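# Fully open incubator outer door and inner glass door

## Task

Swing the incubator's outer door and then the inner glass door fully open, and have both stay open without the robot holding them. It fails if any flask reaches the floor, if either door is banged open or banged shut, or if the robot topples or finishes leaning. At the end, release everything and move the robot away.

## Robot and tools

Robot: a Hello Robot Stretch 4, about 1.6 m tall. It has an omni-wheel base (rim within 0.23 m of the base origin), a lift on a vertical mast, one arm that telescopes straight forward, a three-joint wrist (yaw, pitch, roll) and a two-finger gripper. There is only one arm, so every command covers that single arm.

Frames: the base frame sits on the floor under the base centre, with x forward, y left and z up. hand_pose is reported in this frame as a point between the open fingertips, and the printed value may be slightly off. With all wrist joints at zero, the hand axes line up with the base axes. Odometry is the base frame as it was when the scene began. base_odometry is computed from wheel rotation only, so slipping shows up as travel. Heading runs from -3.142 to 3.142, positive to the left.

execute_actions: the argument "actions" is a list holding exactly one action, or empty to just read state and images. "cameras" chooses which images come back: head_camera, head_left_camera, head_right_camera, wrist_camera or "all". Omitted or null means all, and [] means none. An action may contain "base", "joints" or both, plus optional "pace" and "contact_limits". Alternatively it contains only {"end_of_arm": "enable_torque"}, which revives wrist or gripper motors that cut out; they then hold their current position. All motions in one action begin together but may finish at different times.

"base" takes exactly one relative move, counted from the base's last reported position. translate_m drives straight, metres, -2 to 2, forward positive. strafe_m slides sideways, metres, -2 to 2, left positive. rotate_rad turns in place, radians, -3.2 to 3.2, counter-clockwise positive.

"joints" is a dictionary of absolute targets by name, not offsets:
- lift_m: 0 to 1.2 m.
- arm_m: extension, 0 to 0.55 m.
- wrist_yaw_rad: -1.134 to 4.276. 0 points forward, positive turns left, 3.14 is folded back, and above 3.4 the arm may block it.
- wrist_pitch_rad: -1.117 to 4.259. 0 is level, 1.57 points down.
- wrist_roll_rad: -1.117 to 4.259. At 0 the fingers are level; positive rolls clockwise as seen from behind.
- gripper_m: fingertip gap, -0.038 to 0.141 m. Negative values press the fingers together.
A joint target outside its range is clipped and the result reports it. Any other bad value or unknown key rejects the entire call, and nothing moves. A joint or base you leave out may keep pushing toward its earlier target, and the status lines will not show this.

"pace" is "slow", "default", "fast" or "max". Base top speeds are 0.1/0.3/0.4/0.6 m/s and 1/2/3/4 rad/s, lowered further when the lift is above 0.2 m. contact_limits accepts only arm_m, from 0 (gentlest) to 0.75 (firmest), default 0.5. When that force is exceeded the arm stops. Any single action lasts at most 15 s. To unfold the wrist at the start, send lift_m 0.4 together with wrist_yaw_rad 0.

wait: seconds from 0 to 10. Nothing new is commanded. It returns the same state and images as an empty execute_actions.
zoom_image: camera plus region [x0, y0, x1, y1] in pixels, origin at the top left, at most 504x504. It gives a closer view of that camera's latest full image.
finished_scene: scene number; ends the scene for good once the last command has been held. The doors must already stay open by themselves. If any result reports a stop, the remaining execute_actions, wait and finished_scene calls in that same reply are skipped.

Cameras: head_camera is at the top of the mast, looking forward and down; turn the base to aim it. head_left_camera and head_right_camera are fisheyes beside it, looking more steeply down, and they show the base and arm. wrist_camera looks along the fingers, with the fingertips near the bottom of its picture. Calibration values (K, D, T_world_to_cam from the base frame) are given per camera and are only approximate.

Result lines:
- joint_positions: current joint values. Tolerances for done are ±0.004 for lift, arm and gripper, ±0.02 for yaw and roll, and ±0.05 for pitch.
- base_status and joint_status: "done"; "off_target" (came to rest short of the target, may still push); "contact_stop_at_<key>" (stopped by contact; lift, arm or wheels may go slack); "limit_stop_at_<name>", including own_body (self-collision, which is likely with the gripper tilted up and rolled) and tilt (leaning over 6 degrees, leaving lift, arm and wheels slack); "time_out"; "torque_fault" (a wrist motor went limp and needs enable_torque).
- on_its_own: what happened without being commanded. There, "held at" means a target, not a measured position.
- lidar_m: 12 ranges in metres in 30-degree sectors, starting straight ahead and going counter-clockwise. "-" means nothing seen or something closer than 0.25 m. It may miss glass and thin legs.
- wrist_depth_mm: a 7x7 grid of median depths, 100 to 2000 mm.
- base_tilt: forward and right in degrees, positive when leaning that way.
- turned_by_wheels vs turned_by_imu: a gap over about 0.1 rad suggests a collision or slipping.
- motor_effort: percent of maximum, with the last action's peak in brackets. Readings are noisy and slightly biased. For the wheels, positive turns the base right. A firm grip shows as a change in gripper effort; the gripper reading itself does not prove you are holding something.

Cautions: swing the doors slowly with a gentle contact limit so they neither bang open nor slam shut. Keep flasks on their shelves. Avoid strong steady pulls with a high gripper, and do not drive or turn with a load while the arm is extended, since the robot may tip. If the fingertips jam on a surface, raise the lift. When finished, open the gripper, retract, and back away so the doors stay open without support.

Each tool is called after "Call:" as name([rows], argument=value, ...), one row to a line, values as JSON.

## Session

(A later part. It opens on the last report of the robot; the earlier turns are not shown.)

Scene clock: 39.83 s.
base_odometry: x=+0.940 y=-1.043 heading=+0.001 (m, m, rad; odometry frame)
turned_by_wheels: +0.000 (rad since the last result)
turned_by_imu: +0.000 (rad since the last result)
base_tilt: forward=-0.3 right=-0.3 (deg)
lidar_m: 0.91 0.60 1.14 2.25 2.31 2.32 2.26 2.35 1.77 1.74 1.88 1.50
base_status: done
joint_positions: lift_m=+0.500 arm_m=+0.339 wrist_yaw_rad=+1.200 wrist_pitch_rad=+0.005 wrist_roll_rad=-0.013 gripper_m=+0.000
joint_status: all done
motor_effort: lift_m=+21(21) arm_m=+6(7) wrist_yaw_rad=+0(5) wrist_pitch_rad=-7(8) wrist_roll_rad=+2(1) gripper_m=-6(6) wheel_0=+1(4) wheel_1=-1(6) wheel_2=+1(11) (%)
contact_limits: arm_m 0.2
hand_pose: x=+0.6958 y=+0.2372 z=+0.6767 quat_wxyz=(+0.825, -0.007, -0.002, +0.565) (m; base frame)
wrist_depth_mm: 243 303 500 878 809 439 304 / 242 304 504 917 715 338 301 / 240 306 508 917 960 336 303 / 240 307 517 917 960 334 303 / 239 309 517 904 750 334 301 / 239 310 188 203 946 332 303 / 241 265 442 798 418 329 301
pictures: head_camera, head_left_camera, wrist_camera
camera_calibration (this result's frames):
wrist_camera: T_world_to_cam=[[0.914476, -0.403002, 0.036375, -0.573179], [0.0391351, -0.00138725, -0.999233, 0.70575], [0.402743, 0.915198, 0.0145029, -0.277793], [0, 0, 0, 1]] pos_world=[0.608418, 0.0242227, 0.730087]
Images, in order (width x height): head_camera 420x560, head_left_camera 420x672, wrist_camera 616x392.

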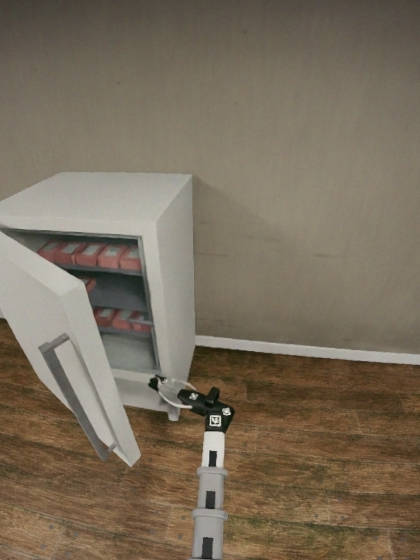

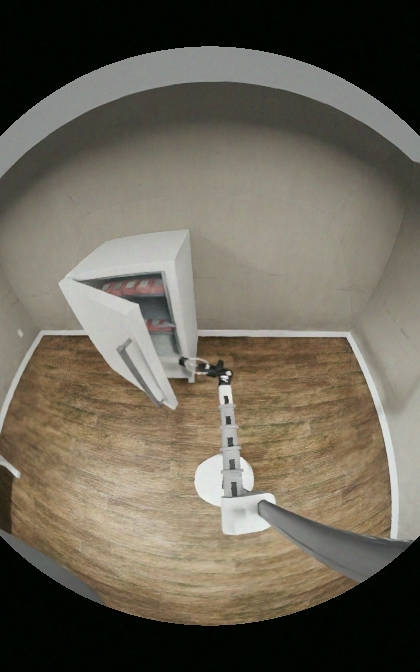

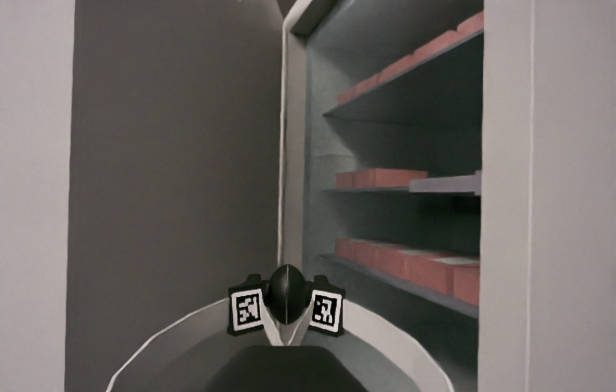

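Call:
execute_actions([
  {"base": {"strafe_m": 0.16}, "joints": {"wrist_yaw_rad": 1.4, "arm_m": 0.39}},
], cameras=[])

Call:
execute_actions([
  {"base": {"strafe_m": 0.42}, "joints": {"arm_m": 0.17}, "pace": "slow"},
], cameras=["head_camera", "head_left_camera", "wrist_camera"])

Scene clock: 42.57 s.
base_odometry: x=+0.940 y=-0.883 heading=+0.001 (m, m, rad; odometry frame)
turned_by_wheels: +0.000 (rad since the last result)
turned_by_imu: -0.001 (rad since the last result)
base_tilt: forward=-0.2 right=-0.4 (deg)
lidar_m: 0.56 0.51 2.25 2.11 2.14 2.32 2.26 2.38 1.97 1.92 1.97 1.51
base_status: done
joint_positions: lift_m=+0.500 arm_m=+0.389 wrist_yaw_rad=+1.400 wrist_pitch_rad=+0.005 wrist_roll_rad=-0.013 gripper_m=+0.000
joint_status: all done
motor_effort: lift_m=+21(21) arm_m=+7(6) wrist_yaw_rad=-1(6) wrist_pitch_rad=-7(8) wrist_roll_rad=+1(2) gripper_m=-5(7) wheel_0=-1(8) wheel_1=+0(5) wheel_2=-1(2) (%)
hand_pose: x=+0.6950 y=+0.2694 z=+0.6767 quat_wxyz=(+0.765, -0.007, -0.002, +0.644) (m; base frame)
wrist_depth_mm: 126 163 232 399 707 699 445 / 126 164 234 402 715 634 621 / 127 165 235 410 707 715 750 / 127 165 236 410 723 707 741 / 127 166 236 415 723 715 741 / 128 167 187 203 699 707 407 / 128 148 213 329 424 707 732
pictures: none
No camera images: the call's "cameras" was empty. Leave "cameras" out to get every camera's image.

Scene clock: 47.90 s.
base_odometry: x=+0.940 y=-0.463 heading=+0.000 (m, m, rad; odometry frame)
turned_by_wheels: +0.000 (rad since the last result)
turned_by_imu: -0.003 (rad since the last result)
base_tilt: forward=-0.3 right=-0.3 (deg)
lidar_m: 0.89 0.42 0.33 1.68 1.73 2.26 2.23 2.35 2.39 2.34 2.01 0.91
base_status: done
joint_positions: lift_m=+0.500 arm_m=+0.171 wrist_yaw_rad=+1.400 wrist_pitch_rad=+0.005 wrist_roll_rad=-0.013 gripper_m=+0.000
joint_status: all done
motor_effort: lift_m=+21(21) arm_m=-6(8) wrist_yaw_rad=+1(23) wrist_pitch_rad=-7(8) wrist_roll_rad=+1(2) gripper_m=-5(6) wheel_0=-2(14) wheel_1=+2(10) wheel_2=-1(3) (%)
hand_pose: x=+0.4773 y=+0.2694 z=+0.6767 quat_wxyz=(+0.765, -0.007, -0.002, +0.644) (m; base frame)
wrist_depth_mm: 232 246 259 276 294 315 334 / 233 245 260 277 294 317 338 / 231 245 259 276 293 317 336 / 232 245 260 274 293 315 334 / 231 244 257 274 293 314 336 / 231 244 188 204 293 314 338 / 231 238 255 270 224 314 334
pictures: head_camera, head_left_camera, wrist_camera
camera_calibration (this result's frames):
wrist_camera: T_world_to_cam=[[0.976295, -0.213364, 0.0363748, -0.440963], [0.0386313, 0.00641463, -0.999233, 0.712486], [0.212967, 0.976952, 0.0145051, -0.145339], [0, 0, 0, 1]] pos_world=[0.433938, 0.0433336, 0.730087]
Images, in order (width x height): head_camera 420x560, head_left_camera 420x672, wrist_camera 616x392.

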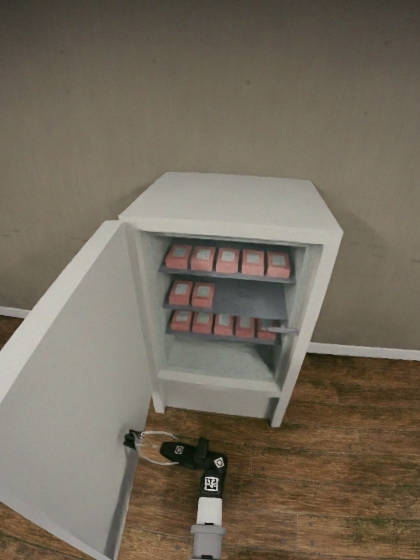

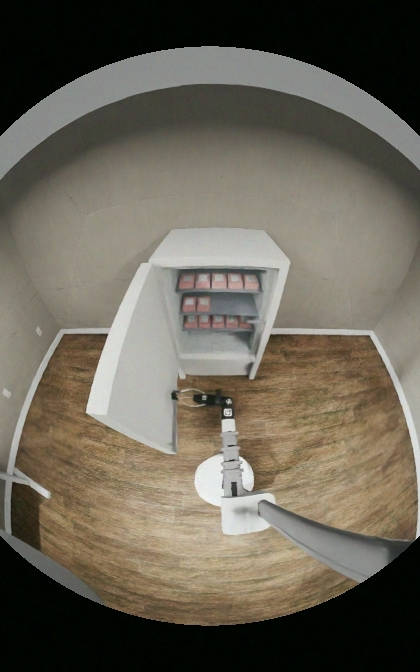

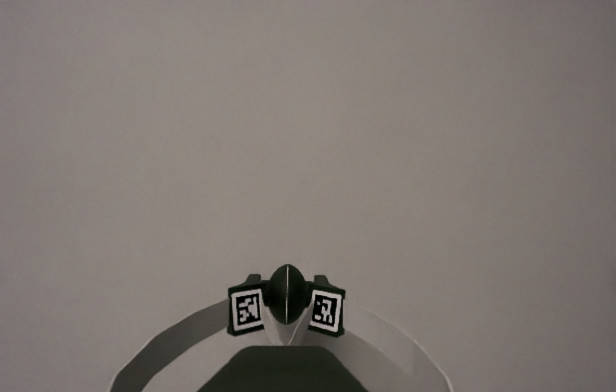

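Call:
execute_actions([
  {"base": {"strafe_m": 0.1}, "pace": "slow"},
], cameras=["head_left_camera"])

Scene clock: 50.43 s.
base_odometry: x=+0.940 y=-0.363 heading=+0.000 (m, m, rad; odometry frame)
turned_by_wheels: +0.000 (rad since the last result)
turned_by_imu: -0.001 (rad since the last result)
base_tilt: forward=-0.3 right=-0.4 (deg)
lidar_m: 0.88 0.57 0.51 1.58 1.62 2.26 2.20 2.34 2.49 2.44 2.03 0.92
base_status: done
joint_positions: lift_m=+0.500 arm_m=+0.171 wrist_yaw_rad=+1.400 wrist_pitch_rad=+0.005 wrist_roll_rad=-0.013 gripper_m=+0.000
joint_status: not commanded
motor_effort: lift_m=+21(21) arm_m=-5(6) wrist_yaw_rad=+0(7) wrist_pitch_rad=-7(7) wrist_roll_rad=+1(2) gripper_m=-7(5) wheel_0=+0(12) wheel_1=+0(7) wheel_2=-1(8) (%)
hand_pose: x=+0.4769 y=+0.2695 z=+0.6767 quat_wxyz=(+0.765, -0.007, -0.003, +0.644) (m; base frame)
wrist_depth_mm: 392 373 355 347 330 320 314 / 384 370 357 343 334 320 312 / 384 373 353 343 332 319 310 / 384 370 353 342 330 319 310 / 384 370 353 343 330 319 312 / 387 368 188 202 327 317 310 / 379 362 353 334 244 319 307
pictures: head_left_camera
Images, in order (width x height): head_left_camera 420x672.

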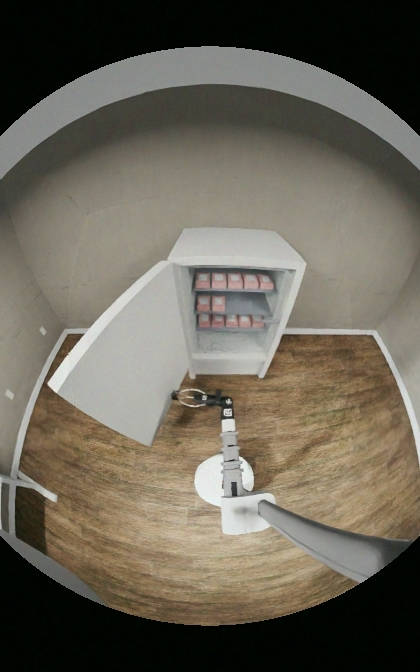

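Call:
execute_actions(actions=[], cameras=["head_left_camera", "head_camera"])

Scene clock: 50.57 s.
base_odometry: x=+0.940 y=-0.363 heading=+0.000 (m, m, rad; odometry frame)
turned_by_wheels: +0.000 (rad since the last result)
turned_by_imu: +0.000 (rad since the last result)
base_tilt: forward=-0.3 right=-0.4 (deg)
lidar_m: 0.89 0.59 0.52 1.58 1.61 2.26 2.22 2.34 2.49 2.44 2.04 0.92
base_status: done
joint_positions: lift_m=+0.500 arm_m=+0.171 wrist_yaw_rad=+1.400 wrist_pitch_rad=+0.005 wrist_roll_rad=-0.013 gripper_m=+0.000
joint_status: not commanded
motor_effort: lift_m=+21(21) arm_m=-5(6) wrist_yaw_rad=-1(7) wrist_pitch_rad=-6(7) wrist_roll_rad=+2(2) gripper_m=-6(5) wheel_0=-1(12) wheel_1=+1(7) wheel_2=-1(8) (%)
hand_pose: x=+0.4769 y=+0.2695 z=+0.6767 quat_wxyz=(+0.765, -0.007, -0.003, +0.644) (m; base frame)
wrist_depth_mm: 1921 389 373 353 342 329 314 / 407 387 370 353 340 327 317 / 407 384 370 353 340 327 315 / 404 387 368 351 338 324 315 / 404 382 370 347 338 322 315 / 402 384 187 202 334 324 312 / 404 379 364 345 247 324 314
pictures: head_camera, head_left_camera
Images, in order (width x height): head_camera 420x560, head_left_camera 420x672.

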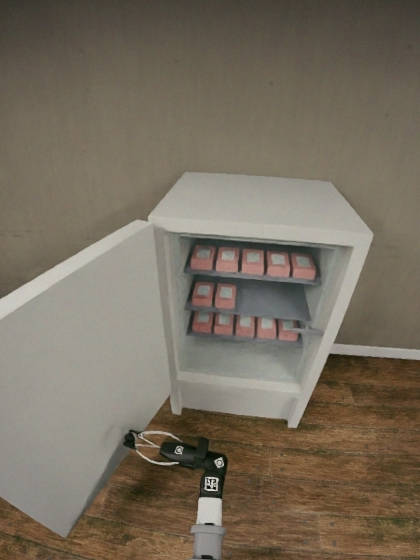

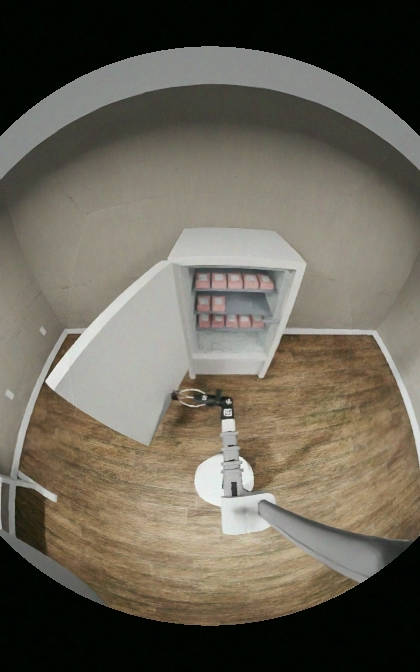

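Call:
execute_actions(actions=[], cameras=["head_left_camera", "head_camera"])

Call:
zoom_image(camera="head_camera", region=[170, 220, 370, 420])

Scene clock: 50.87 s.
base_odometry: x=+0.940 y=-0.363 heading=+0.000 (m, m, rad; odometry frame)
turned_by_wheels: +0.000 (rad since the last result)
turned_by_imu: +0.000 (rad since the last result)
base_tilt: forward=-0.3 right=-0.2 (deg)
lidar_m: 0.88 0.60 0.54 1.61 1.60 2.26 2.22 2.33 2.51 2.43 2.04 0.93
base_status: done
joint_positions: lift_m=+0.500 arm_m=+0.171 wrist_yaw_rad=+1.400 wrist_pitch_rad=+0.005 wrist_roll_rad=-0.013 gripper_m=+0.000
joint_status: not commanded
motor_effort: lift_m=+21(21) arm_m=-5(6) wrist_yaw_rad=-1(7) wrist_pitch_rad=-6(7) wrist_roll_rad=+1(2) gripper_m=-5(5) wheel_0=-1(12) wheel_1=+0(7) wheel_2=-1(8) (%)
hand_pose: x=+0.4769 y=+0.2695 z=+0.6767 quat_wxyz=(+0.765, -0.007, -0.003, +0.644) (m; base frame)
wrist_depth_mm: 1983 394 375 359 342 327 317 / 1921 389 375 355 342 327 317 / 1921 389 373 355 343 329 317 / 410 389 373 355 342 327 317 / 410 389 373 353 342 325 315 / 410 387 187 204 334 325 315 / 407 379 368 343 249 325 314
pictures: head_camera, head_left_camera
Images, in order (width x height): head_camera 420x560, head_left_camera 420x672.

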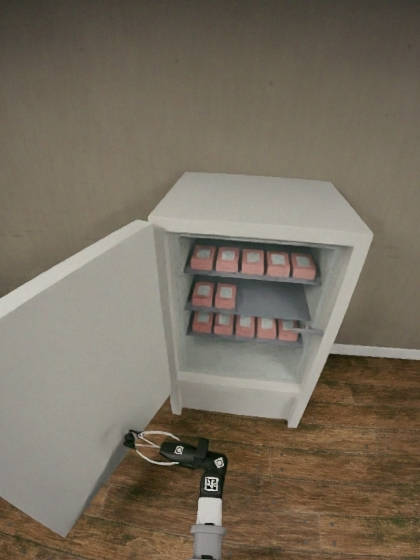

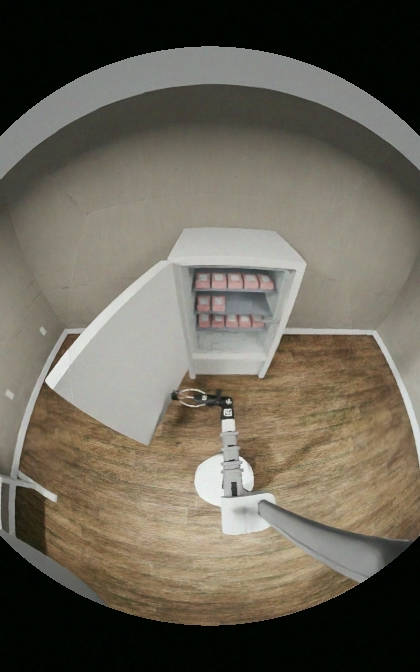

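Region (170, 220, 370, 420) of head_camera's 420x560 image, scaled by 2.520, with more detail than that image has.

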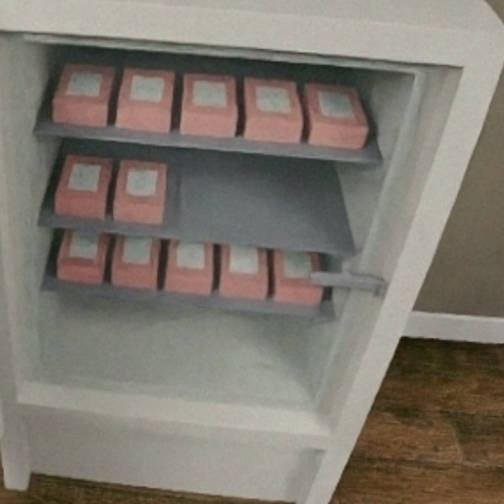

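Call:
execute_actions([
  {"base": {"strafe_m": -0.27}, "joints": {"wrist_yaw_rad": 0.0, "lift_m": 0.56, "arm_m": 0.1, "gripper_m": 0.06}, "pace": "fast"},
], cameras=["head_camera", "wrist_camera", "head_left_camera"])

Scene clock: 53.17 s.
base_odometry: x=+0.940 y=-0.633 heading=+0.000 (m, m, rad; odometry frame)
turned_by_wheels: +0.000 (rad since the last result)
turned_by_imu: +0.001 (rad since the last result)
base_tilt: forward=-0.4 right=-0.3 (deg)
lidar_m: 0.87 0.85 0.79 1.83 1.88 2.28 2.23 2.36 2.21 2.17 2.00 1.54
base_status: done
joint_positions: lift_m=+0.560 arm_m=+0.101 wrist_yaw_rad=+0.000 wrist_pitch_rad=+0.005 wrist_roll_rad=-0.013 gripper_m=+0.060
joint_status: all done
motor_effort: lift_m=+22(25) arm_m=-6(6) wrist_yaw_rad=-1(5) wrist_pitch_rad=-8(8) wrist_roll_rad=+1(1) gripper_m=-3(6) wheel_0=+0(8) wheel_1=+2(16) wheel_2=+0(1) (%)
hand_pose: x=+0.5605 y=-0.0874 z=+0.7366 quat_wxyz=(+1.000, -0.007, +0.002, +0.000) (m; base frame)
wrist_depth_mm: 691 691 691 615 1160 1182 1182 / 691 878 878 621 1182 1182 1182 / 723 976 946 627 1205 1205 1160 / 699 1042 1078 621 1160 1160 1160 / 732 1025 1060 627 1205 1182 1160 / 699 676 200 615 201 1160 1138 / 759 809 866 148 1182 1182 1182
pictures: head_camera, head_left_camera, wrist_camera
camera_calibration (this result's frames):
wrist_camera: T_world_to_cam=[[-0.0439333, -0.998372, 0.03638, -0.097253], [0.0127996, -0.0369747, -0.999234, 0.782134], [0.998952, -0.043434, 0.0144031, -0.344985], [0, 0, 0, 1]] pos_world=[0.33034, -0.0831596, 0.790042]
Images, in order (width x height): head_camera 420x560, head_left_camera 420x672, wrist_camera 616x392.

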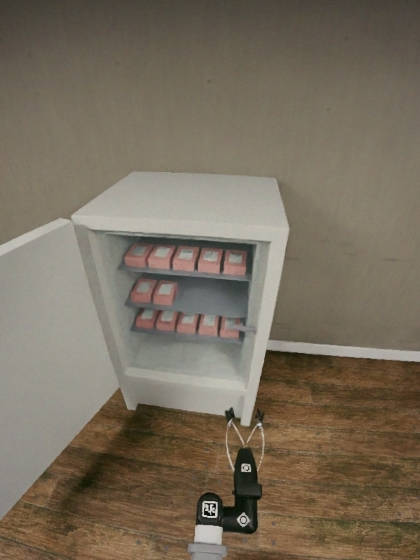

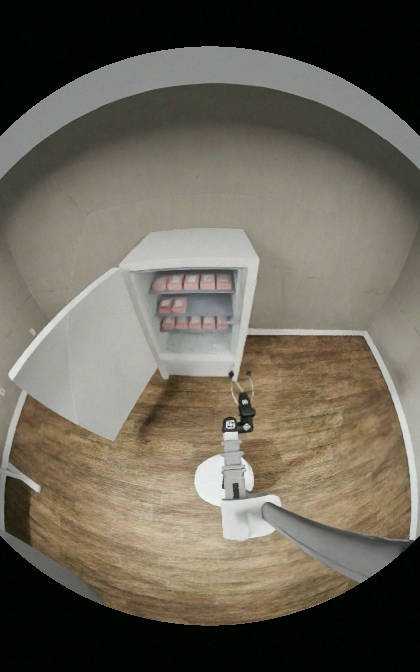

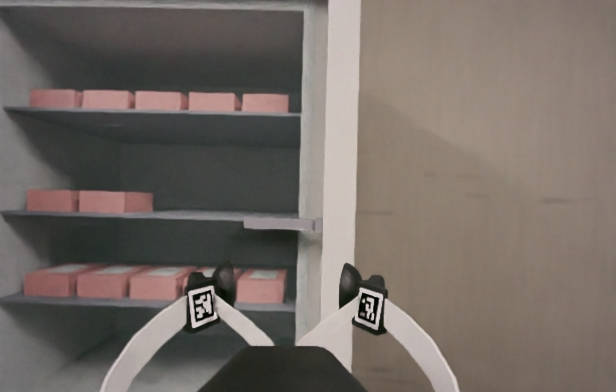

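Call:
zoom_image(camera="wrist_camera", region=[200, 170, 360, 270])

Call:
zoom_image(camera="head_camera", region=[190, 290, 290, 360])

Region (200, 170, 360, 270) of wrist_camera's 616x392 image, scaled by 3.150; it fills the top 315 rows of this view, and the rest is white.

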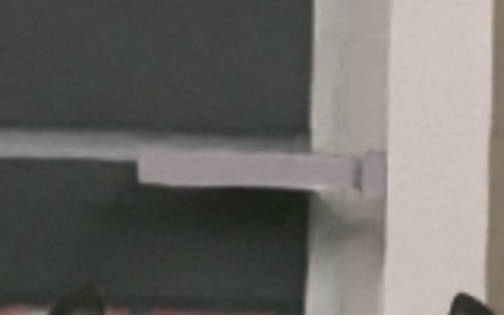

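Region (190, 290, 290, 360) of head_camera's 420x560 image, scaled by 5.040, with more detail than that image has; it fills the top 353 rows of this view, and the rest is white.

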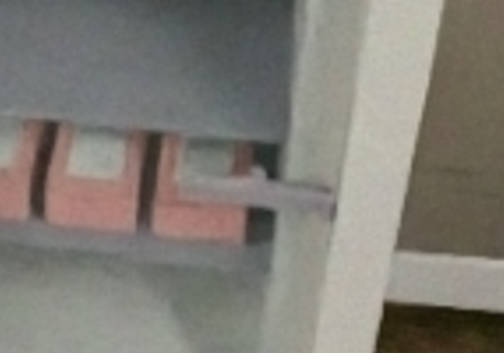

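Call:
execute_actions([
  {"base": {"strafe_m": 0.008}, "joints": {"lift_m": 0.575, "arm_m": 0.36}, "pace": "fast", "contact_limits": {"arm_m": 0.2}},
], cameras=["head_camera", "wrist_camera"])

Scene clock: 55.63 s.
base_odometry: x=+0.940 y=-0.625 heading=+0.001 (m, m, rad; odometry frame)
turned_by_wheels: +0.000 (rad since the last result)
turned_by_imu: +0.000 (rad since the last result)
base_tilt: forward=-0.3 right=-0.3 (deg)
lidar_m: 0.87 0.84 0.78 1.86 1.87 2.29 2.24 2.36 2.23 2.17 2.00 1.54
base_status: done
joint_positions: lift_m=+0.575 arm_m=+0.359 wrist_yaw_rad=+0.000 wrist_pitch_rad=+0.005 wrist_roll_rad=-0.013 gripper_m=+0.060
joint_status: all done
motor_effort: lift_m=+22(24) arm_m=+6(8) wrist_yaw_rad=+0(0) wrist_pitch_rad=-7(7) wrist_roll_rad=+1(1) gripper_m=-2(3) wheel_0=+0(4) wheel_1=+1(16) wheel_2=+0(1) (%)
contact_limits: arm_m 0.2
hand_pose: x=+0.8183 y=-0.0874 z=+0.7516 quat_wxyz=(+1.000, -0.007, +0.002, +0.000) (m; base frame)
wrist_depth_mm: 621 627 627 430 314 931 917 / 445 439 433 392 314 917 917 / 699 809 809 597 315 931 904 / 668 820 809 809 315 904 931 / 676 809 421 362 312 917 917 / 525 535 201 508 202 917 917 / 424 413 421 149 312 917 917
pictures: head_camera, wrist_camera
camera_calibration (this result's frames):
wrist_camera: T_world_to_cam=[[-0.0438917, -0.998374, 0.036376, -0.0864908], [0.0128908, -0.0369741, -0.999233, 0.79374], [0.998953, -0.0433891, 0.0144927, -0.602791], [0, 0, 0, 1]] pos_world=[0.588132, -0.0831569, 0.805013]
Images, in order (width x height): head_camera 420x560, wrist_camera 616x392.

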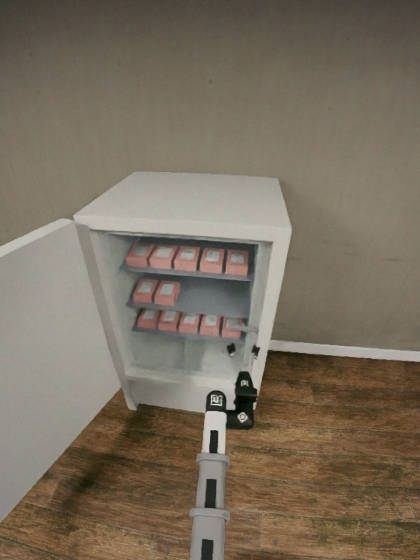

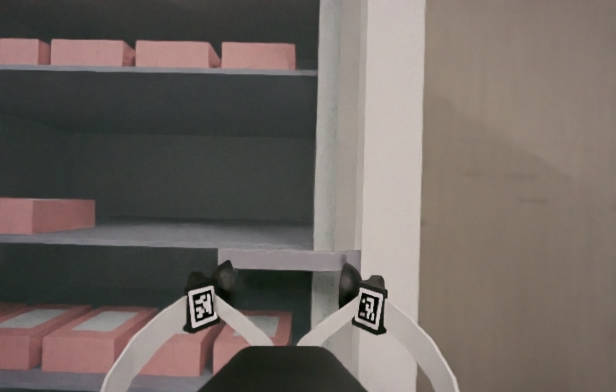

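Call:
zoom_image(camera="wrist_camera", region=[190, 220, 390, 320])

Call:
zoom_image(camera="head_camera", region=[200, 300, 290, 370])

Region (190, 220, 390, 320) of wrist_camera's 616x392 image, scaled by 2.520.

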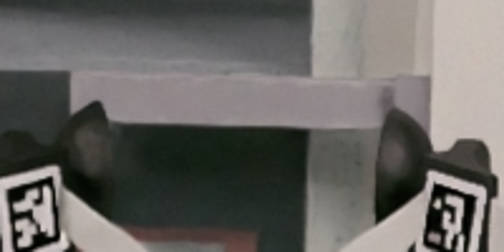

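Region (200, 300, 290, 370) of head_camera's 420x560 image, scaled by 5.600, with more detail than that image has.

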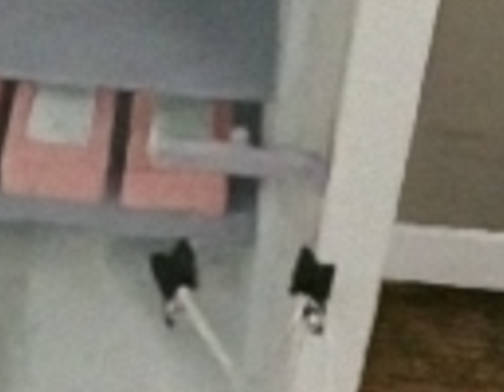

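Call:
execute_actions([
  {"joints": {"wrist_roll_rad": 1.57, "arm_m": 0.40}, "contact_limits": {"arm_m": 0.15}},
], cameras=["head_camera", "wrist_camera"])

Scene clock: 57.70 s.
base_odometry: x=+0.940 y=-0.625 heading=+0.001 (m, m, rad; odometry frame)
turned_by_wheels: +0.000 (rad since the last result)
turned_by_imu: +0.000 (rad since the last result)
base_tilt: forward=-0.2 right=-0.3 (deg)
lidar_m: 0.88 0.84 0.77 1.84 1.87 2.31 2.24 2.37 2.22 2.17 2.00 1.53
base_status: not commanded
joint_positions: lift_m=+0.575 arm_m=+0.399 wrist_yaw_rad=+0.000 wrist_pitch_rad=+0.005 wrist_roll_rad=+1.570 gripper_m=+0.060
joint_status: all done
motor_effort: lift_m=+22(22) arm_m=+6(5) wrist_yaw_rad=+0(1) wrist_pitch_rad=-8(8) wrist_roll_rad=+2(8) gripper_m=-4(2) wheel_0=+0(0) wheel_1=+1(1) wheel_2=+0(0) (%)
contact_limits: arm_m 0.15
hand_pose: x=+0.8583 y=-0.0874 z=+0.7516 quat_wxyz=(+0.708, +0.707, +0.002, -0.002) (m; base frame)
wrist_depth_mm: 831 842 842 854 891 891 878 / 831 842 866 854 878 891 904 / 259 264 265 270 273 277 282 / 309 312 315 276 325 330 285 / 466 413 750 768 392 627 462 / 469 415 200 778 200 668 480 / 469 389 778 147 394 621 473
pictures: head_camera, wrist_camera
camera_calibration (this result's frames):
wrist_camera: T_world_to_cam=[[-0.0490659, -0.02411, -0.998505, 0.782618], [0.0175201, 0.999534, -0.0249958, 0.147626], [0.998642, -0.0187203, -0.0486207, -0.592879], [0, 0, 0, 1]] pos_world=[0.627887, -0.139787, 0.756311]
Images, in order (width x height): head_camera 420x560, wrist_camera 616x392.

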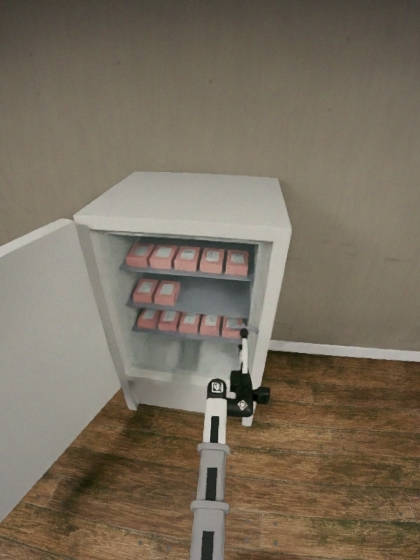

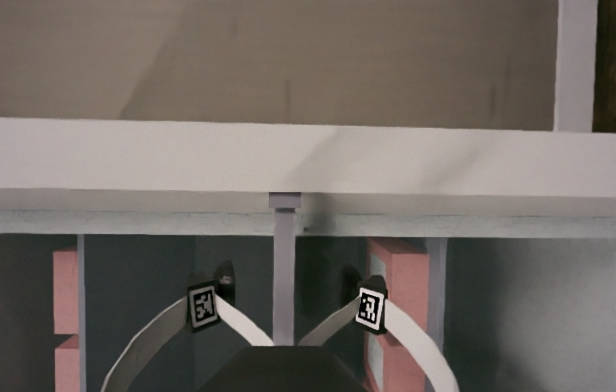

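Call:
execute_actions([
  {"joints": {"arm_m": 0.47, "gripper_m": 0.04}, "contact_limits": {"arm_m": 0.1}},
], cameras=["wrist_camera"])

Scene clock: 59.00 s.
base_odometry: x=+0.940 y=-0.625 heading=+0.000 (m, m, rad; odometry frame)
turned_by_wheels: +0.000 (rad since the last result)
turned_by_imu: +0.000 (rad since the last result)
base_tilt: forward=-0.2 right=-0.3 (deg)
lidar_m: 0.87 0.84 0.78 1.85 1.88 2.30 2.24 2.37 2.23 2.17 1.98 1.52
base_status: not commanded
joint_positions: lift_m=+0.575 arm_m=+0.468 wrist_yaw_rad=-0.001 wrist_pitch_rad=+0.005 wrist_roll_rad=+1.570 gripper_m=+0.040
joint_status: all done
motor_effort: lift_m=+22(22) arm_m=+9(10) wrist_yaw_rad=+4(4) wrist_pitch_rad=-7(8) wrist_roll_rad=+2(3) gripper_m=-5(7) wheel_0=+0(0) wheel_1=+1(1) wheel_2=-1(2) (%)
contact_limits: arm_m 0.1
hand_pose: x=+0.9277 y=-0.0878 z=+0.7516 quat_wxyz=(+0.708, +0.707, +0.001, -0.002) (m; base frame)
wrist_depth_mm: 768 778 788 788 798 820 831 / 768 778 798 798 809 820 820 / 193 195 198 200 204 206 208 / 242 245 248 205 255 257 263 / 285 387 252 253 327 300 442 / 301 413 193 214 319 559 484 / 303 364 707 179 366 549 477
pictures: wrist_camera
camera_calibration (this result's frames):
wrist_camera: T_world_to_cam=[[-0.0488777, -0.0239965, -0.998516, 0.785924], [0.018862, 0.999511, -0.0249437, 0.14551], [0.998627, -0.0200532, -0.0484012, -0.662501], [0, 0, 0, 1]] pos_world=[0.697261, -0.139865, 0.756321]
Images, in order (width x height): wrist_camera 616x392.

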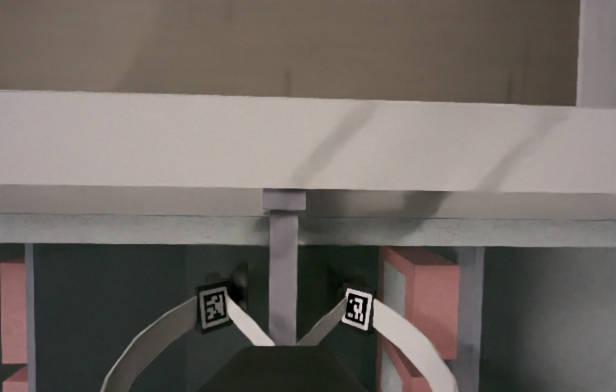

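Call:
execute_actions([
  {"joints": {"gripper_m": -0.015}},
], cameras=["wrist_camera"])

Call:
execute_actions([
  {"joints": {"wrist_roll_rad": 1.3}, "pace": "slow"},
], cameras=["head_camera", "wrist_camera"])

Scene clock: 60.53 s.
base_odometry: x=+0.940 y=-0.625 heading=+0.000 (m, m, rad; odometry frame)
turned_by_wheels: +0.000 (rad since the last result)
turned_by_imu: +0.000 (rad since the last result)
base_tilt: forward=-0.2 right=-0.2 (deg)
lidar_m: 0.89 0.83 0.78 1.85 1.87 2.30 2.24 2.37 2.22 2.16 2.00 1.53
base_status: not commanded
joint_positions: lift_m=+0.575 arm_m=+0.470 wrist_yaw_rad=+0.004 wrist_pitch_rad=+0.003 wrist_roll_rad=+1.570 gripper_m=-0.014
joint_status: all done
motor_effort: lift_m=+22(22) arm_m=+1(9) wrist_yaw_rad=-11(11) wrist_pitch_rad=-1(7) wrist_roll_rad=+3(3) gripper_m=-22(22) wheel_0=-3(3) wheel_1=+0(1) wheel_2=+3(3) (%)
hand_pose: x=+0.9296 y=-0.0863 z=+0.7522 quat_wxyz=(+0.708, +0.707, +0.002, +0.000) (m; base frame)
wrist_depth_mm: 778 768 778 778 798 831 820 / 759 778 798 778 798 820 820 / 190 193 195 197 200 202 204 / 240 242 246 202 251 255 258 / 282 382 691 252 320 303 442 / 298 413 184 205 315 319 480 / 300 355 699 211 375 559 480
pictures: wrist_camera
camera_calibration (this result's frames):
wrist_camera: T_world_to_cam=[[-0.0469613, -0.0242396, -0.998603, 0.784843], [0.0137927, 0.999594, -0.0249123, 0.148708], [0.998801, -0.0149434, -0.046608, -0.665358], [0, 0, 0, 1]] pos_world=[0.699367, -0.139566, 0.75644]
Images, in order (width x height): wrist_camera 616x392.

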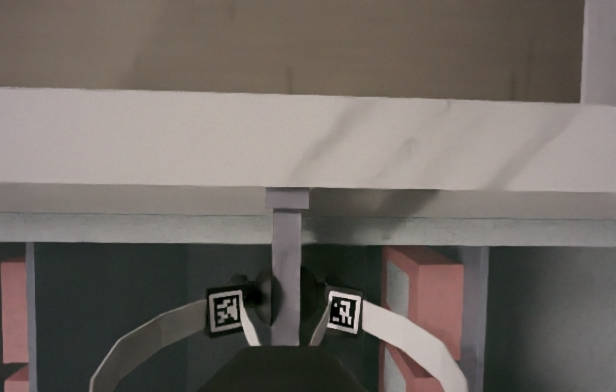

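Scene clock: 61.37 s.
base_odometry: x=+0.940 y=-0.625 heading=+0.000 (m, m, rad; odometry frame)
turned_by_wheels: +0.000 (rad since the last result)
turned_by_imu: +0.000 (rad since the last result)
base_tilt: forward=-0.2 right=-0.2 (deg)
lidar_m: 0.89 0.84 0.76 1.86 1.89 2.29 2.22 2.37 2.24 2.17 1.98 1.54
base_status: not commanded
joint_positions: lift_m=+0.575 arm_m=+0.470 wrist_yaw_rad=+0.002 wrist_pitch_rad=+0.003 wrist_roll_rad=+1.304 gripper_m=-0.014
joint_status: all done
motor_effort: lift_m=+22(22) arm_m=+1(1) wrist_yaw_rad=-5(11) wrist_pitch_rad=-1(1) wrist_roll_rad=-9(11) gripper_m=-22(21) wheel_0=-2(3) wheel_1=-1(0) wheel_2=+3(3) (%)
hand_pose: x=+0.9294 y=-0.0870 z=+0.7522 quat_wxyz=(+0.795, +0.607, +0.002, +0.000) (m; base frame)
wrist_depth_mm: 190 768 788 809 798 809 809 / 191 193 195 809 798 809 820 / 240 242 196 198 200 831 820 / 301 246 247 204 201 203 205 / 300 466 699 251 254 255 206 / 312 459 187 210 314 306 258 / 332 466 699 211 320 525 445
pictures: head_camera, wrist_camera
camera_calibration (this result's frames):
wrist_camera: T_world_to_cam=[[-0.0464026, -0.285246, -0.957331, 0.730581], [0.0154241, 0.958044, -0.286206, 0.340784], [0.998804, -0.0280467, -0.0400561, -0.67124], [0, 0, 0, 1]] pos_world=[0.699082, -0.136917, 0.770055]
Images, in order (width x height): head_camera 420x560, wrist_camera 616x392.

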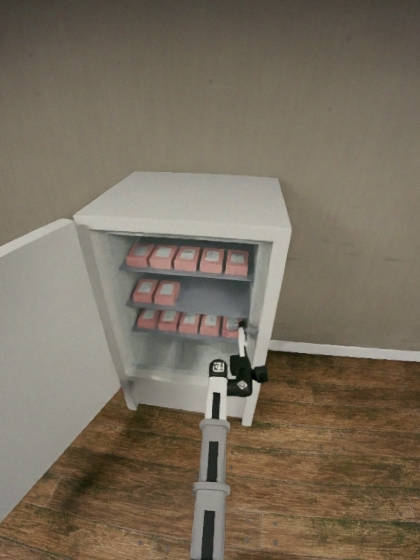

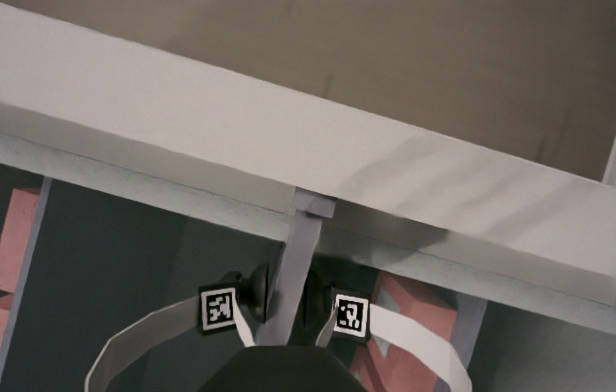

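Call:
execute_actions([
  {"joints": {"wrist_roll_rad": 0.9}, "pace": "slow"},
], cameras=["head_camera", "wrist_camera"])

Scene clock: 62.70 s.
base_odometry: x=+0.940 y=-0.625 heading=+0.000 (m, m, rad; odometry frame)
turned_by_wheels: +0.000 (rad since the last result)
turned_by_imu: +0.000 (rad since the last result)
base_tilt: forward=-0.1 right=-0.3 (deg)
lidar_m: 0.89 0.83 0.77 1.84 1.86 2.30 2.24 2.38 2.23 2.17 2.02 1.52
base_status: not commanded
joint_positions: lift_m=+0.575 arm_m=+0.470 wrist_yaw_rad=+0.001 wrist_pitch_rad=+0.002 wrist_roll_rad=+0.908 gripper_m=-0.014
joint_status: all done
on_its_own: wrist_roll_rad is at rest, and its effort (-20) is outside its rest range (-13 to +13)
motor_effort: lift_m=+22(22) arm_m=+1(1) wrist_yaw_rad=-5(5) wrist_pitch_rad=+0(1) wrist_roll_rad=-20(20) gripper_m=-27(26) wheel_0=-3(3) wheel_1=+0(0) wheel_2=+3(3) (%)
hand_pose: x=+0.9294 y=-0.0870 z=+0.7524 quat_wxyz=(+0.899, +0.439, +0.001, +0.000) (m; base frame)
wrist_depth_mm: 243 197 195 798 809 798 798 / 436 244 197 198 809 820 820 / 301 325 247 199 200 788 809 / 306 452 683 249 200 831 798 / 353 621 691 250 252 202 820 / 455 699 187 210 213 203 204 / 591 707 306 255 314 256 205
pictures: head_camera, wrist_camera
camera_calibration (this result's frames):
wrist_camera: T_world_to_cam=[[-0.0450256, -0.632721, -0.77307, 0.560584], [0.0151825, 0.773332, -0.63382, 0.586546], [0.99887, -0.0402752, -0.0252135, -0.68352], [0, 0, 0, 1]] pos_world=[0.699083, -0.12643, 0.787901]
Images, in order (width x height): head_camera 420x560, wrist_camera 616x392.

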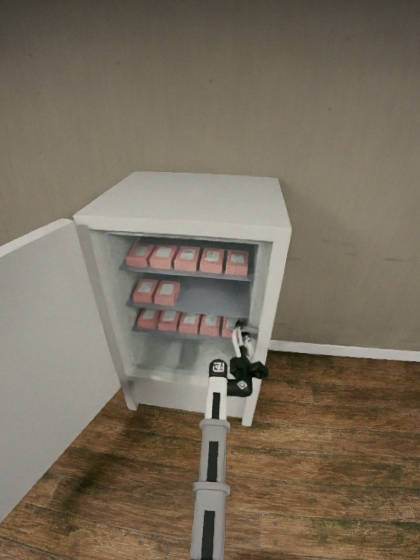

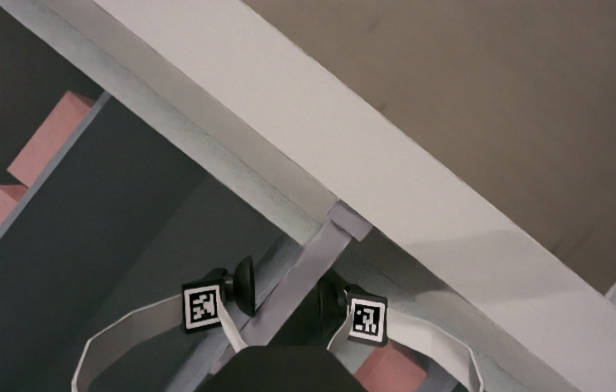

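Call:
execute_actions([
  {"joints": {"wrist_roll_rad": 2.1}, "pace": "slow"},
], cameras=["head_camera", "wrist_camera"])

Scene clock: 64.33 s.
base_odometry: x=+0.940 y=-0.625 heading=+0.000 (m, m, rad; odometry frame)
turned_by_wheels: +0.000 (rad since the last result)
turned_by_imu: +0.000 (rad since the last result)
base_tilt: forward=-0.3 right=-0.3 (deg)
lidar_m: 0.88 0.83 0.78 1.86 1.88 2.31 2.24 2.34 2.23 2.15 1.99 1.51
base_status: not commanded
joint_positions: lift_m=+0.575 arm_m=+0.470 wrist_yaw_rad=+0.000 wrist_pitch_rad=+0.003 wrist_roll_rad=+2.098 gripper_m=-0.014
joint_status: all done
motor_effort: lift_m=+22(22) arm_m=+1(1) wrist_yaw_rad=-2(4) wrist_pitch_rad=-3(3) wrist_roll_rad=+8(19) gripper_m=-18(26) wheel_0=-2(3) wheel_1=+0(0) wheel_2=+2(3) (%)
hand_pose: x=+0.9292 y=-0.0874 z=+0.7521 quat_wxyz=(+0.498, +0.867, +0.001, -0.001) (m; base frame)
wrist_depth_mm: 768 768 788 798 202 205 262 / 759 778 778 198 202 259 265 / 750 778 196 199 253 530 452 / 759 193 198 251 324 597 500 / 190 194 248 707 647 320 564 / 227 244 186 205 415 325 621 / 241 319 508 211 723 330 634
pictures: head_camera, wrist_camera
camera_calibration (this result's frames):
wrist_camera: T_world_to_cam=[[-0.0470548, 0.482893, -0.874414, 0.735718], [0.018965, 0.875658, 0.482559, -0.247558], [0.998712, 0.00612348, -0.0503619, -0.660318], [0, 0, 0, 1]] pos_world=[0.698781, -0.134453, 0.729529]
Images, in order (width x height): head_camera 420x560, wrist_camera 616x392.

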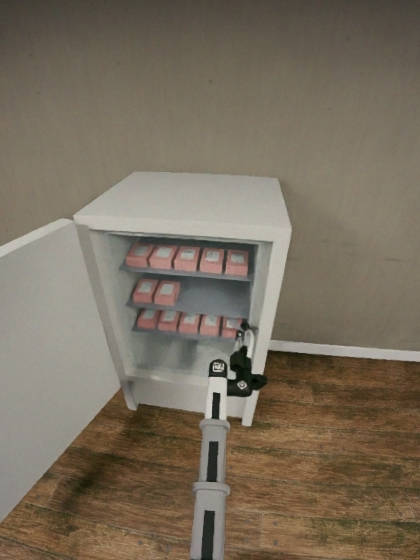

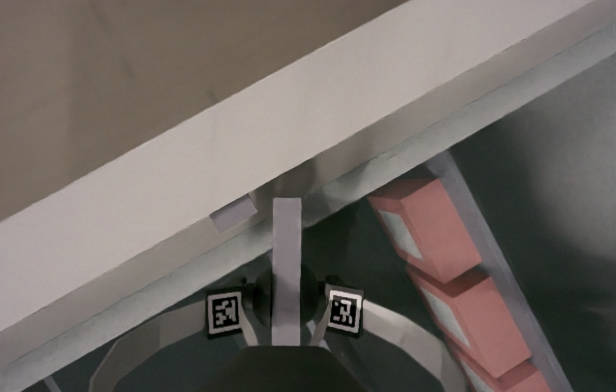

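Call:
execute_actions([
  {"joints": {"wrist_roll_rad": 2.7, "gripper_m": -0.03}, "pace": "slow"},
], cameras=["wrist_camera"])

Call:
execute_actions([
  {"joints": {"arm_m": 0.41}, "pace": "slow"},
], cameras=["head_camera", "wrist_camera"])

Scene clock: 65.70 s.
base_odometry: x=+0.940 y=-0.625 heading=+0.000 (m, m, rad; odometry frame)
turned_by_wheels: +0.000 (rad since the last result)
turned_by_imu: +0.000 (rad since the last result)
base_tilt: forward=-0.2 right=-0.4 (deg)
lidar_m: 0.87 0.85 0.77 1.86 1.90 2.30 2.23 2.36 2.22 2.17 2.01 1.51
base_status: not commanded
joint_positions: lift_m=+0.575 arm_m=+0.470 wrist_yaw_rad=+0.000 wrist_pitch_rad=+0.004 wrist_roll_rad=+2.698 gripper_m=-0.029
joint_status: all done
motor_effort: lift_m=+22(22) arm_m=+1(1) wrist_yaw_rad=-2(2) wrist_pitch_rad=-3(4) wrist_roll_rad=+7(10) gripper_m=-22(25) wheel_0=-2(2) wheel_1=-1(0) wheel_2=+1(2) (%)
hand_pose: x=+0.9293 y=-0.0873 z=+0.7520 quat_wxyz=(+0.220, +0.976, +0.001, -0.002) (m; base frame)
wrist_depth_mm: 759 778 198 253 530 462 407 / 750 768 198 252 691 585 496 / 759 195 197 252 319 715 634 / 759 193 244 699 433 329 676 / 759 193 247 415 723 732 338 / 750 191 185 206 404 750 640 / 189 191 247 208 707 343 564
pictures: wrist_camera
camera_calibration (this result's frames):
wrist_camera: T_world_to_cam=[[-0.0462761, 0.892427, -0.448813, 0.450546], [0.020651, 0.450053, 0.892763, -0.594727], [0.998715, 0.0320452, -0.0392562, -0.666437], [0, 0, 0, 1]] pos_world=[0.698712, -0.113064, 0.707]
Images, in order (width x height): wrist_camera 616x392.

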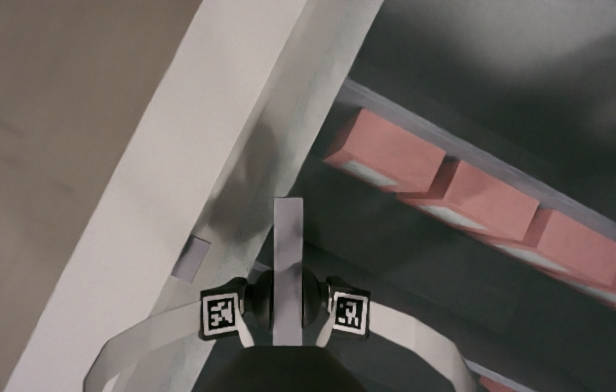

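Scene clock: 67.53 s.
base_odometry: x=+0.940 y=-0.625 heading=+0.001 (m, m, rad; odometry frame)
turned_by_wheels: +0.001 (rad since the last result)
turned_by_imu: +0.001 (rad since the last result)
base_tilt: forward=-0.2 right=-0.3 (deg)
lidar_m: 0.87 0.84 0.77 1.84 1.88 2.29 2.24 2.35 2.23 2.17 2.00 1.52
base_status: not commanded
joint_positions: lift_m=+0.575 arm_m=+0.411 wrist_yaw_rad=+0.008 wrist_pitch_rad=+0.003 wrist_roll_rad=+2.700 gripper_m=-0.029
joint_status: all done
on_its_own: wrist_yaw_rad is at rest, and its effort (-23) is outside its rest range (-13 to +13)
motor_effort: lift_m=+22(22) arm_m=-7(10) wrist_yaw_rad=-23(23) wrist_pitch_rad=-3(5) wrist_roll_rad=+1(8) gripper_m=-23(23) wheel_0=+5(5) wheel_1=+3(3) wheel_2=+5(5) (%)
hand_pose: x=+0.8714 y=-0.0851 z=+0.7520 quat_wxyz=(+0.219, +0.976, +0.004, -0.001) (m; base frame)
wrist_depth_mm: 820 831 254 309 544 469 410 / 798 820 254 309 741 591 508 / 798 820 253 370 375 788 647 / 820 820 279 750 430 387 732 / 809 248 301 368 788 798 404 / 820 247 185 204 185 759 621 / 788 246 424 206 778 410 549
pictures: head_camera, wrist_camera
camera_calibration (this result's frames):
wrist_camera: T_world_to_cam=[[-0.0528752, 0.892784, -0.447372, 0.450658], [0.0171658, 0.448745, 0.893495, -0.592167], [0.998454, 0.0395642, -0.0390529, -0.607976], [0, 0, 0, 1]] pos_world=[0.641029, -0.112554, 0.706967]
Images, in order (width x height): head_camera 420x560, wrist_camera 616x392.

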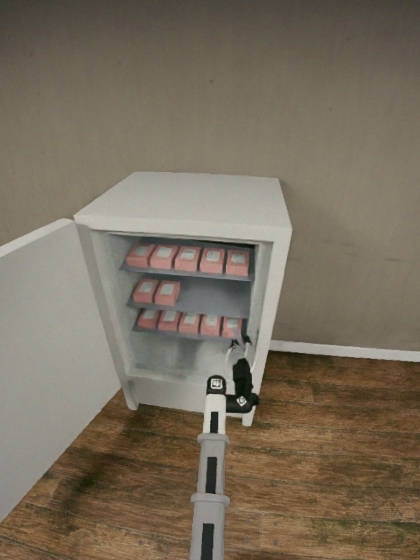

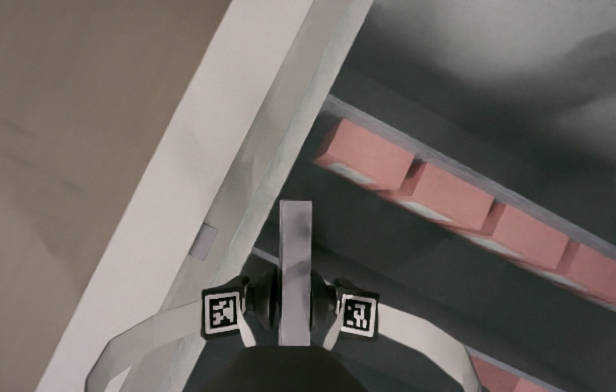

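Call:
execute_actions([
  {"base": {"strafe_m": 0.035}, "joints": {"arm_m": 0.328, "wrist_roll_rad": 3.1}, "pace": "slow"},
], cameras=["wrist_camera"])

Call:
execute_actions([
  {"base": {"strafe_m": 0.044}, "joints": {"arm_m": 0.241}, "pace": "slow"},
], cameras=["head_camera", "wrist_camera"])

Scene clock: 70.00 s.
base_odometry: x=+0.940 y=-0.590 heading=+0.002 (m, m, rad; odometry frame)
turned_by_wheels: +0.000 (rad since the last result)
turned_by_imu: +0.000 (rad since the last result)
base_tilt: forward=-0.3 right=-0.4 (deg)
lidar_m: 0.78 0.81 0.74 1.82 1.84 2.29 2.23 2.36 2.25 2.21 2.02 1.53
base_status: done
joint_positions: lift_m=+0.575 arm_m=+0.329 wrist_yaw_rad=+0.002 wrist_pitch_rad=+0.005 wrist_roll_rad=+3.098 gripper_m=-0.029
joint_status: all done
motor_effort: lift_m=+22(22) arm_m=-7(7) wrist_yaw_rad=-7(22) wrist_pitch_rad=-9(10) wrist_roll_rad=+6(8) gripper_m=-23(23) wheel_0=+1(9) wheel_1=-1(7) wheel_2=+0(7) (%)
hand_pose: x=+0.7889 y=-0.0867 z=+0.7515 quat_wxyz=(+0.022, +1.000, +0.001, -0.003) (m; base frame)
wrist_depth_mm: 891 917 389 634 615 591 585 / 891 891 389 854 854 778 627 / 891 334 387 455 473 492 508 / 891 334 387 842 878 809 603 / 878 332 384 569 878 559 564 / 878 330 183 205 185 768 597 / 878 329 379 206 539 559 564
pictures: wrist_camera
camera_calibration (this result's frames):
wrist_camera: T_world_to_cam=[[-0.0470474, 0.996733, -0.0656532, 0.165038], [0.0227054, 0.0667761, 0.99751, -0.705237], [0.998635, 0.0454395, -0.0257729, -0.535205], [0, 0, 0, 1]] pos_world=[0.558251, -0.0930861, 0.700522]
Images, in order (width x height): wrist_camera 616x392.

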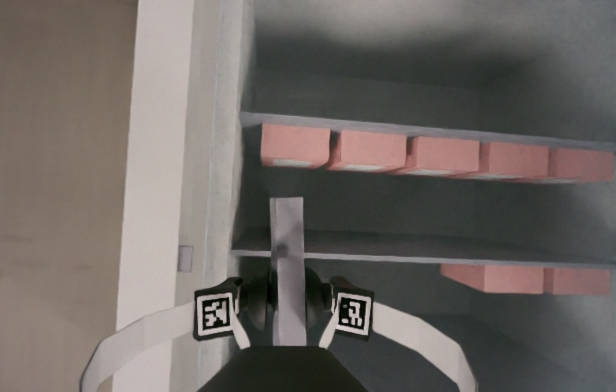

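Scene clock: 72.13 s.
base_odometry: x=+0.940 y=-0.546 heading=+0.001 (m, m, rad; odometry frame)
turned_by_wheels: +0.000 (rad since the last result)
turned_by_imu: -0.001 (rad since the last result)
base_tilt: forward=-0.3 right=-0.3 (deg)
lidar_m: 0.88 0.76 0.69 1.75 1.80 2.28 2.23 2.36 2.31 2.25 2.01 0.90
base_status: done
joint_positions: lift_m=+0.575 arm_m=+0.242 wrist_yaw_rad=+0.001 wrist_pitch_rad=+0.005 wrist_roll_rad=+3.099 gripper_m=-0.029
joint_status: all done
motor_effort: lift_m=+22(22) arm_m=-7(4) wrist_yaw_rad=-4(28) wrist_pitch_rad=-8(9) wrist_roll_rad=+5(7) gripper_m=-24(25) wheel_0=+0(13) wheel_1=-1(3) wheel_2=-1(7) (%)
hand_pose: x=+0.7018 y=-0.0870 z=+0.7516 quat_wxyz=(+0.021, +1.000, +0.001, -0.002) (m; base frame)
wrist_depth_mm: 960 991 484 634 615 597 554 / 976 421 517 931 891 768 585 / 976 424 512 554 569 715 574 / 960 433 585 931 960 741 569 / 976 418 504 820 946 585 564 / 960 415 183 209 184 768 564 / 976 413 469 211 564 569 559
pictures: head_camera, wrist_camera
camera_calibration (this result's frames):
wrist_camera: T_world_to_cam=[[-0.0459996, 0.996816, -0.0651296, 0.160121], [0.0224928, 0.0662156, 0.997552, -0.703252], [0.998688, 0.044422, -0.025467, -0.448576], [0, 0, 0, 1]] pos_world=[0.471171, -0.0931178, 0.700535]
Images, in order (width x height): head_camera 420x560, wrist_camera 616x392.

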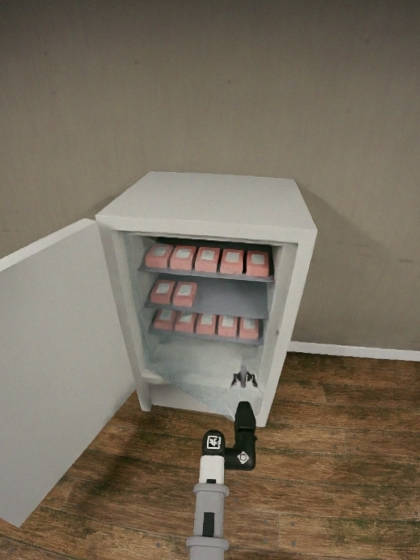

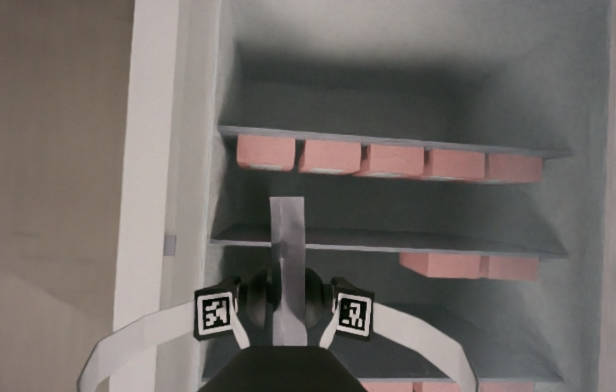

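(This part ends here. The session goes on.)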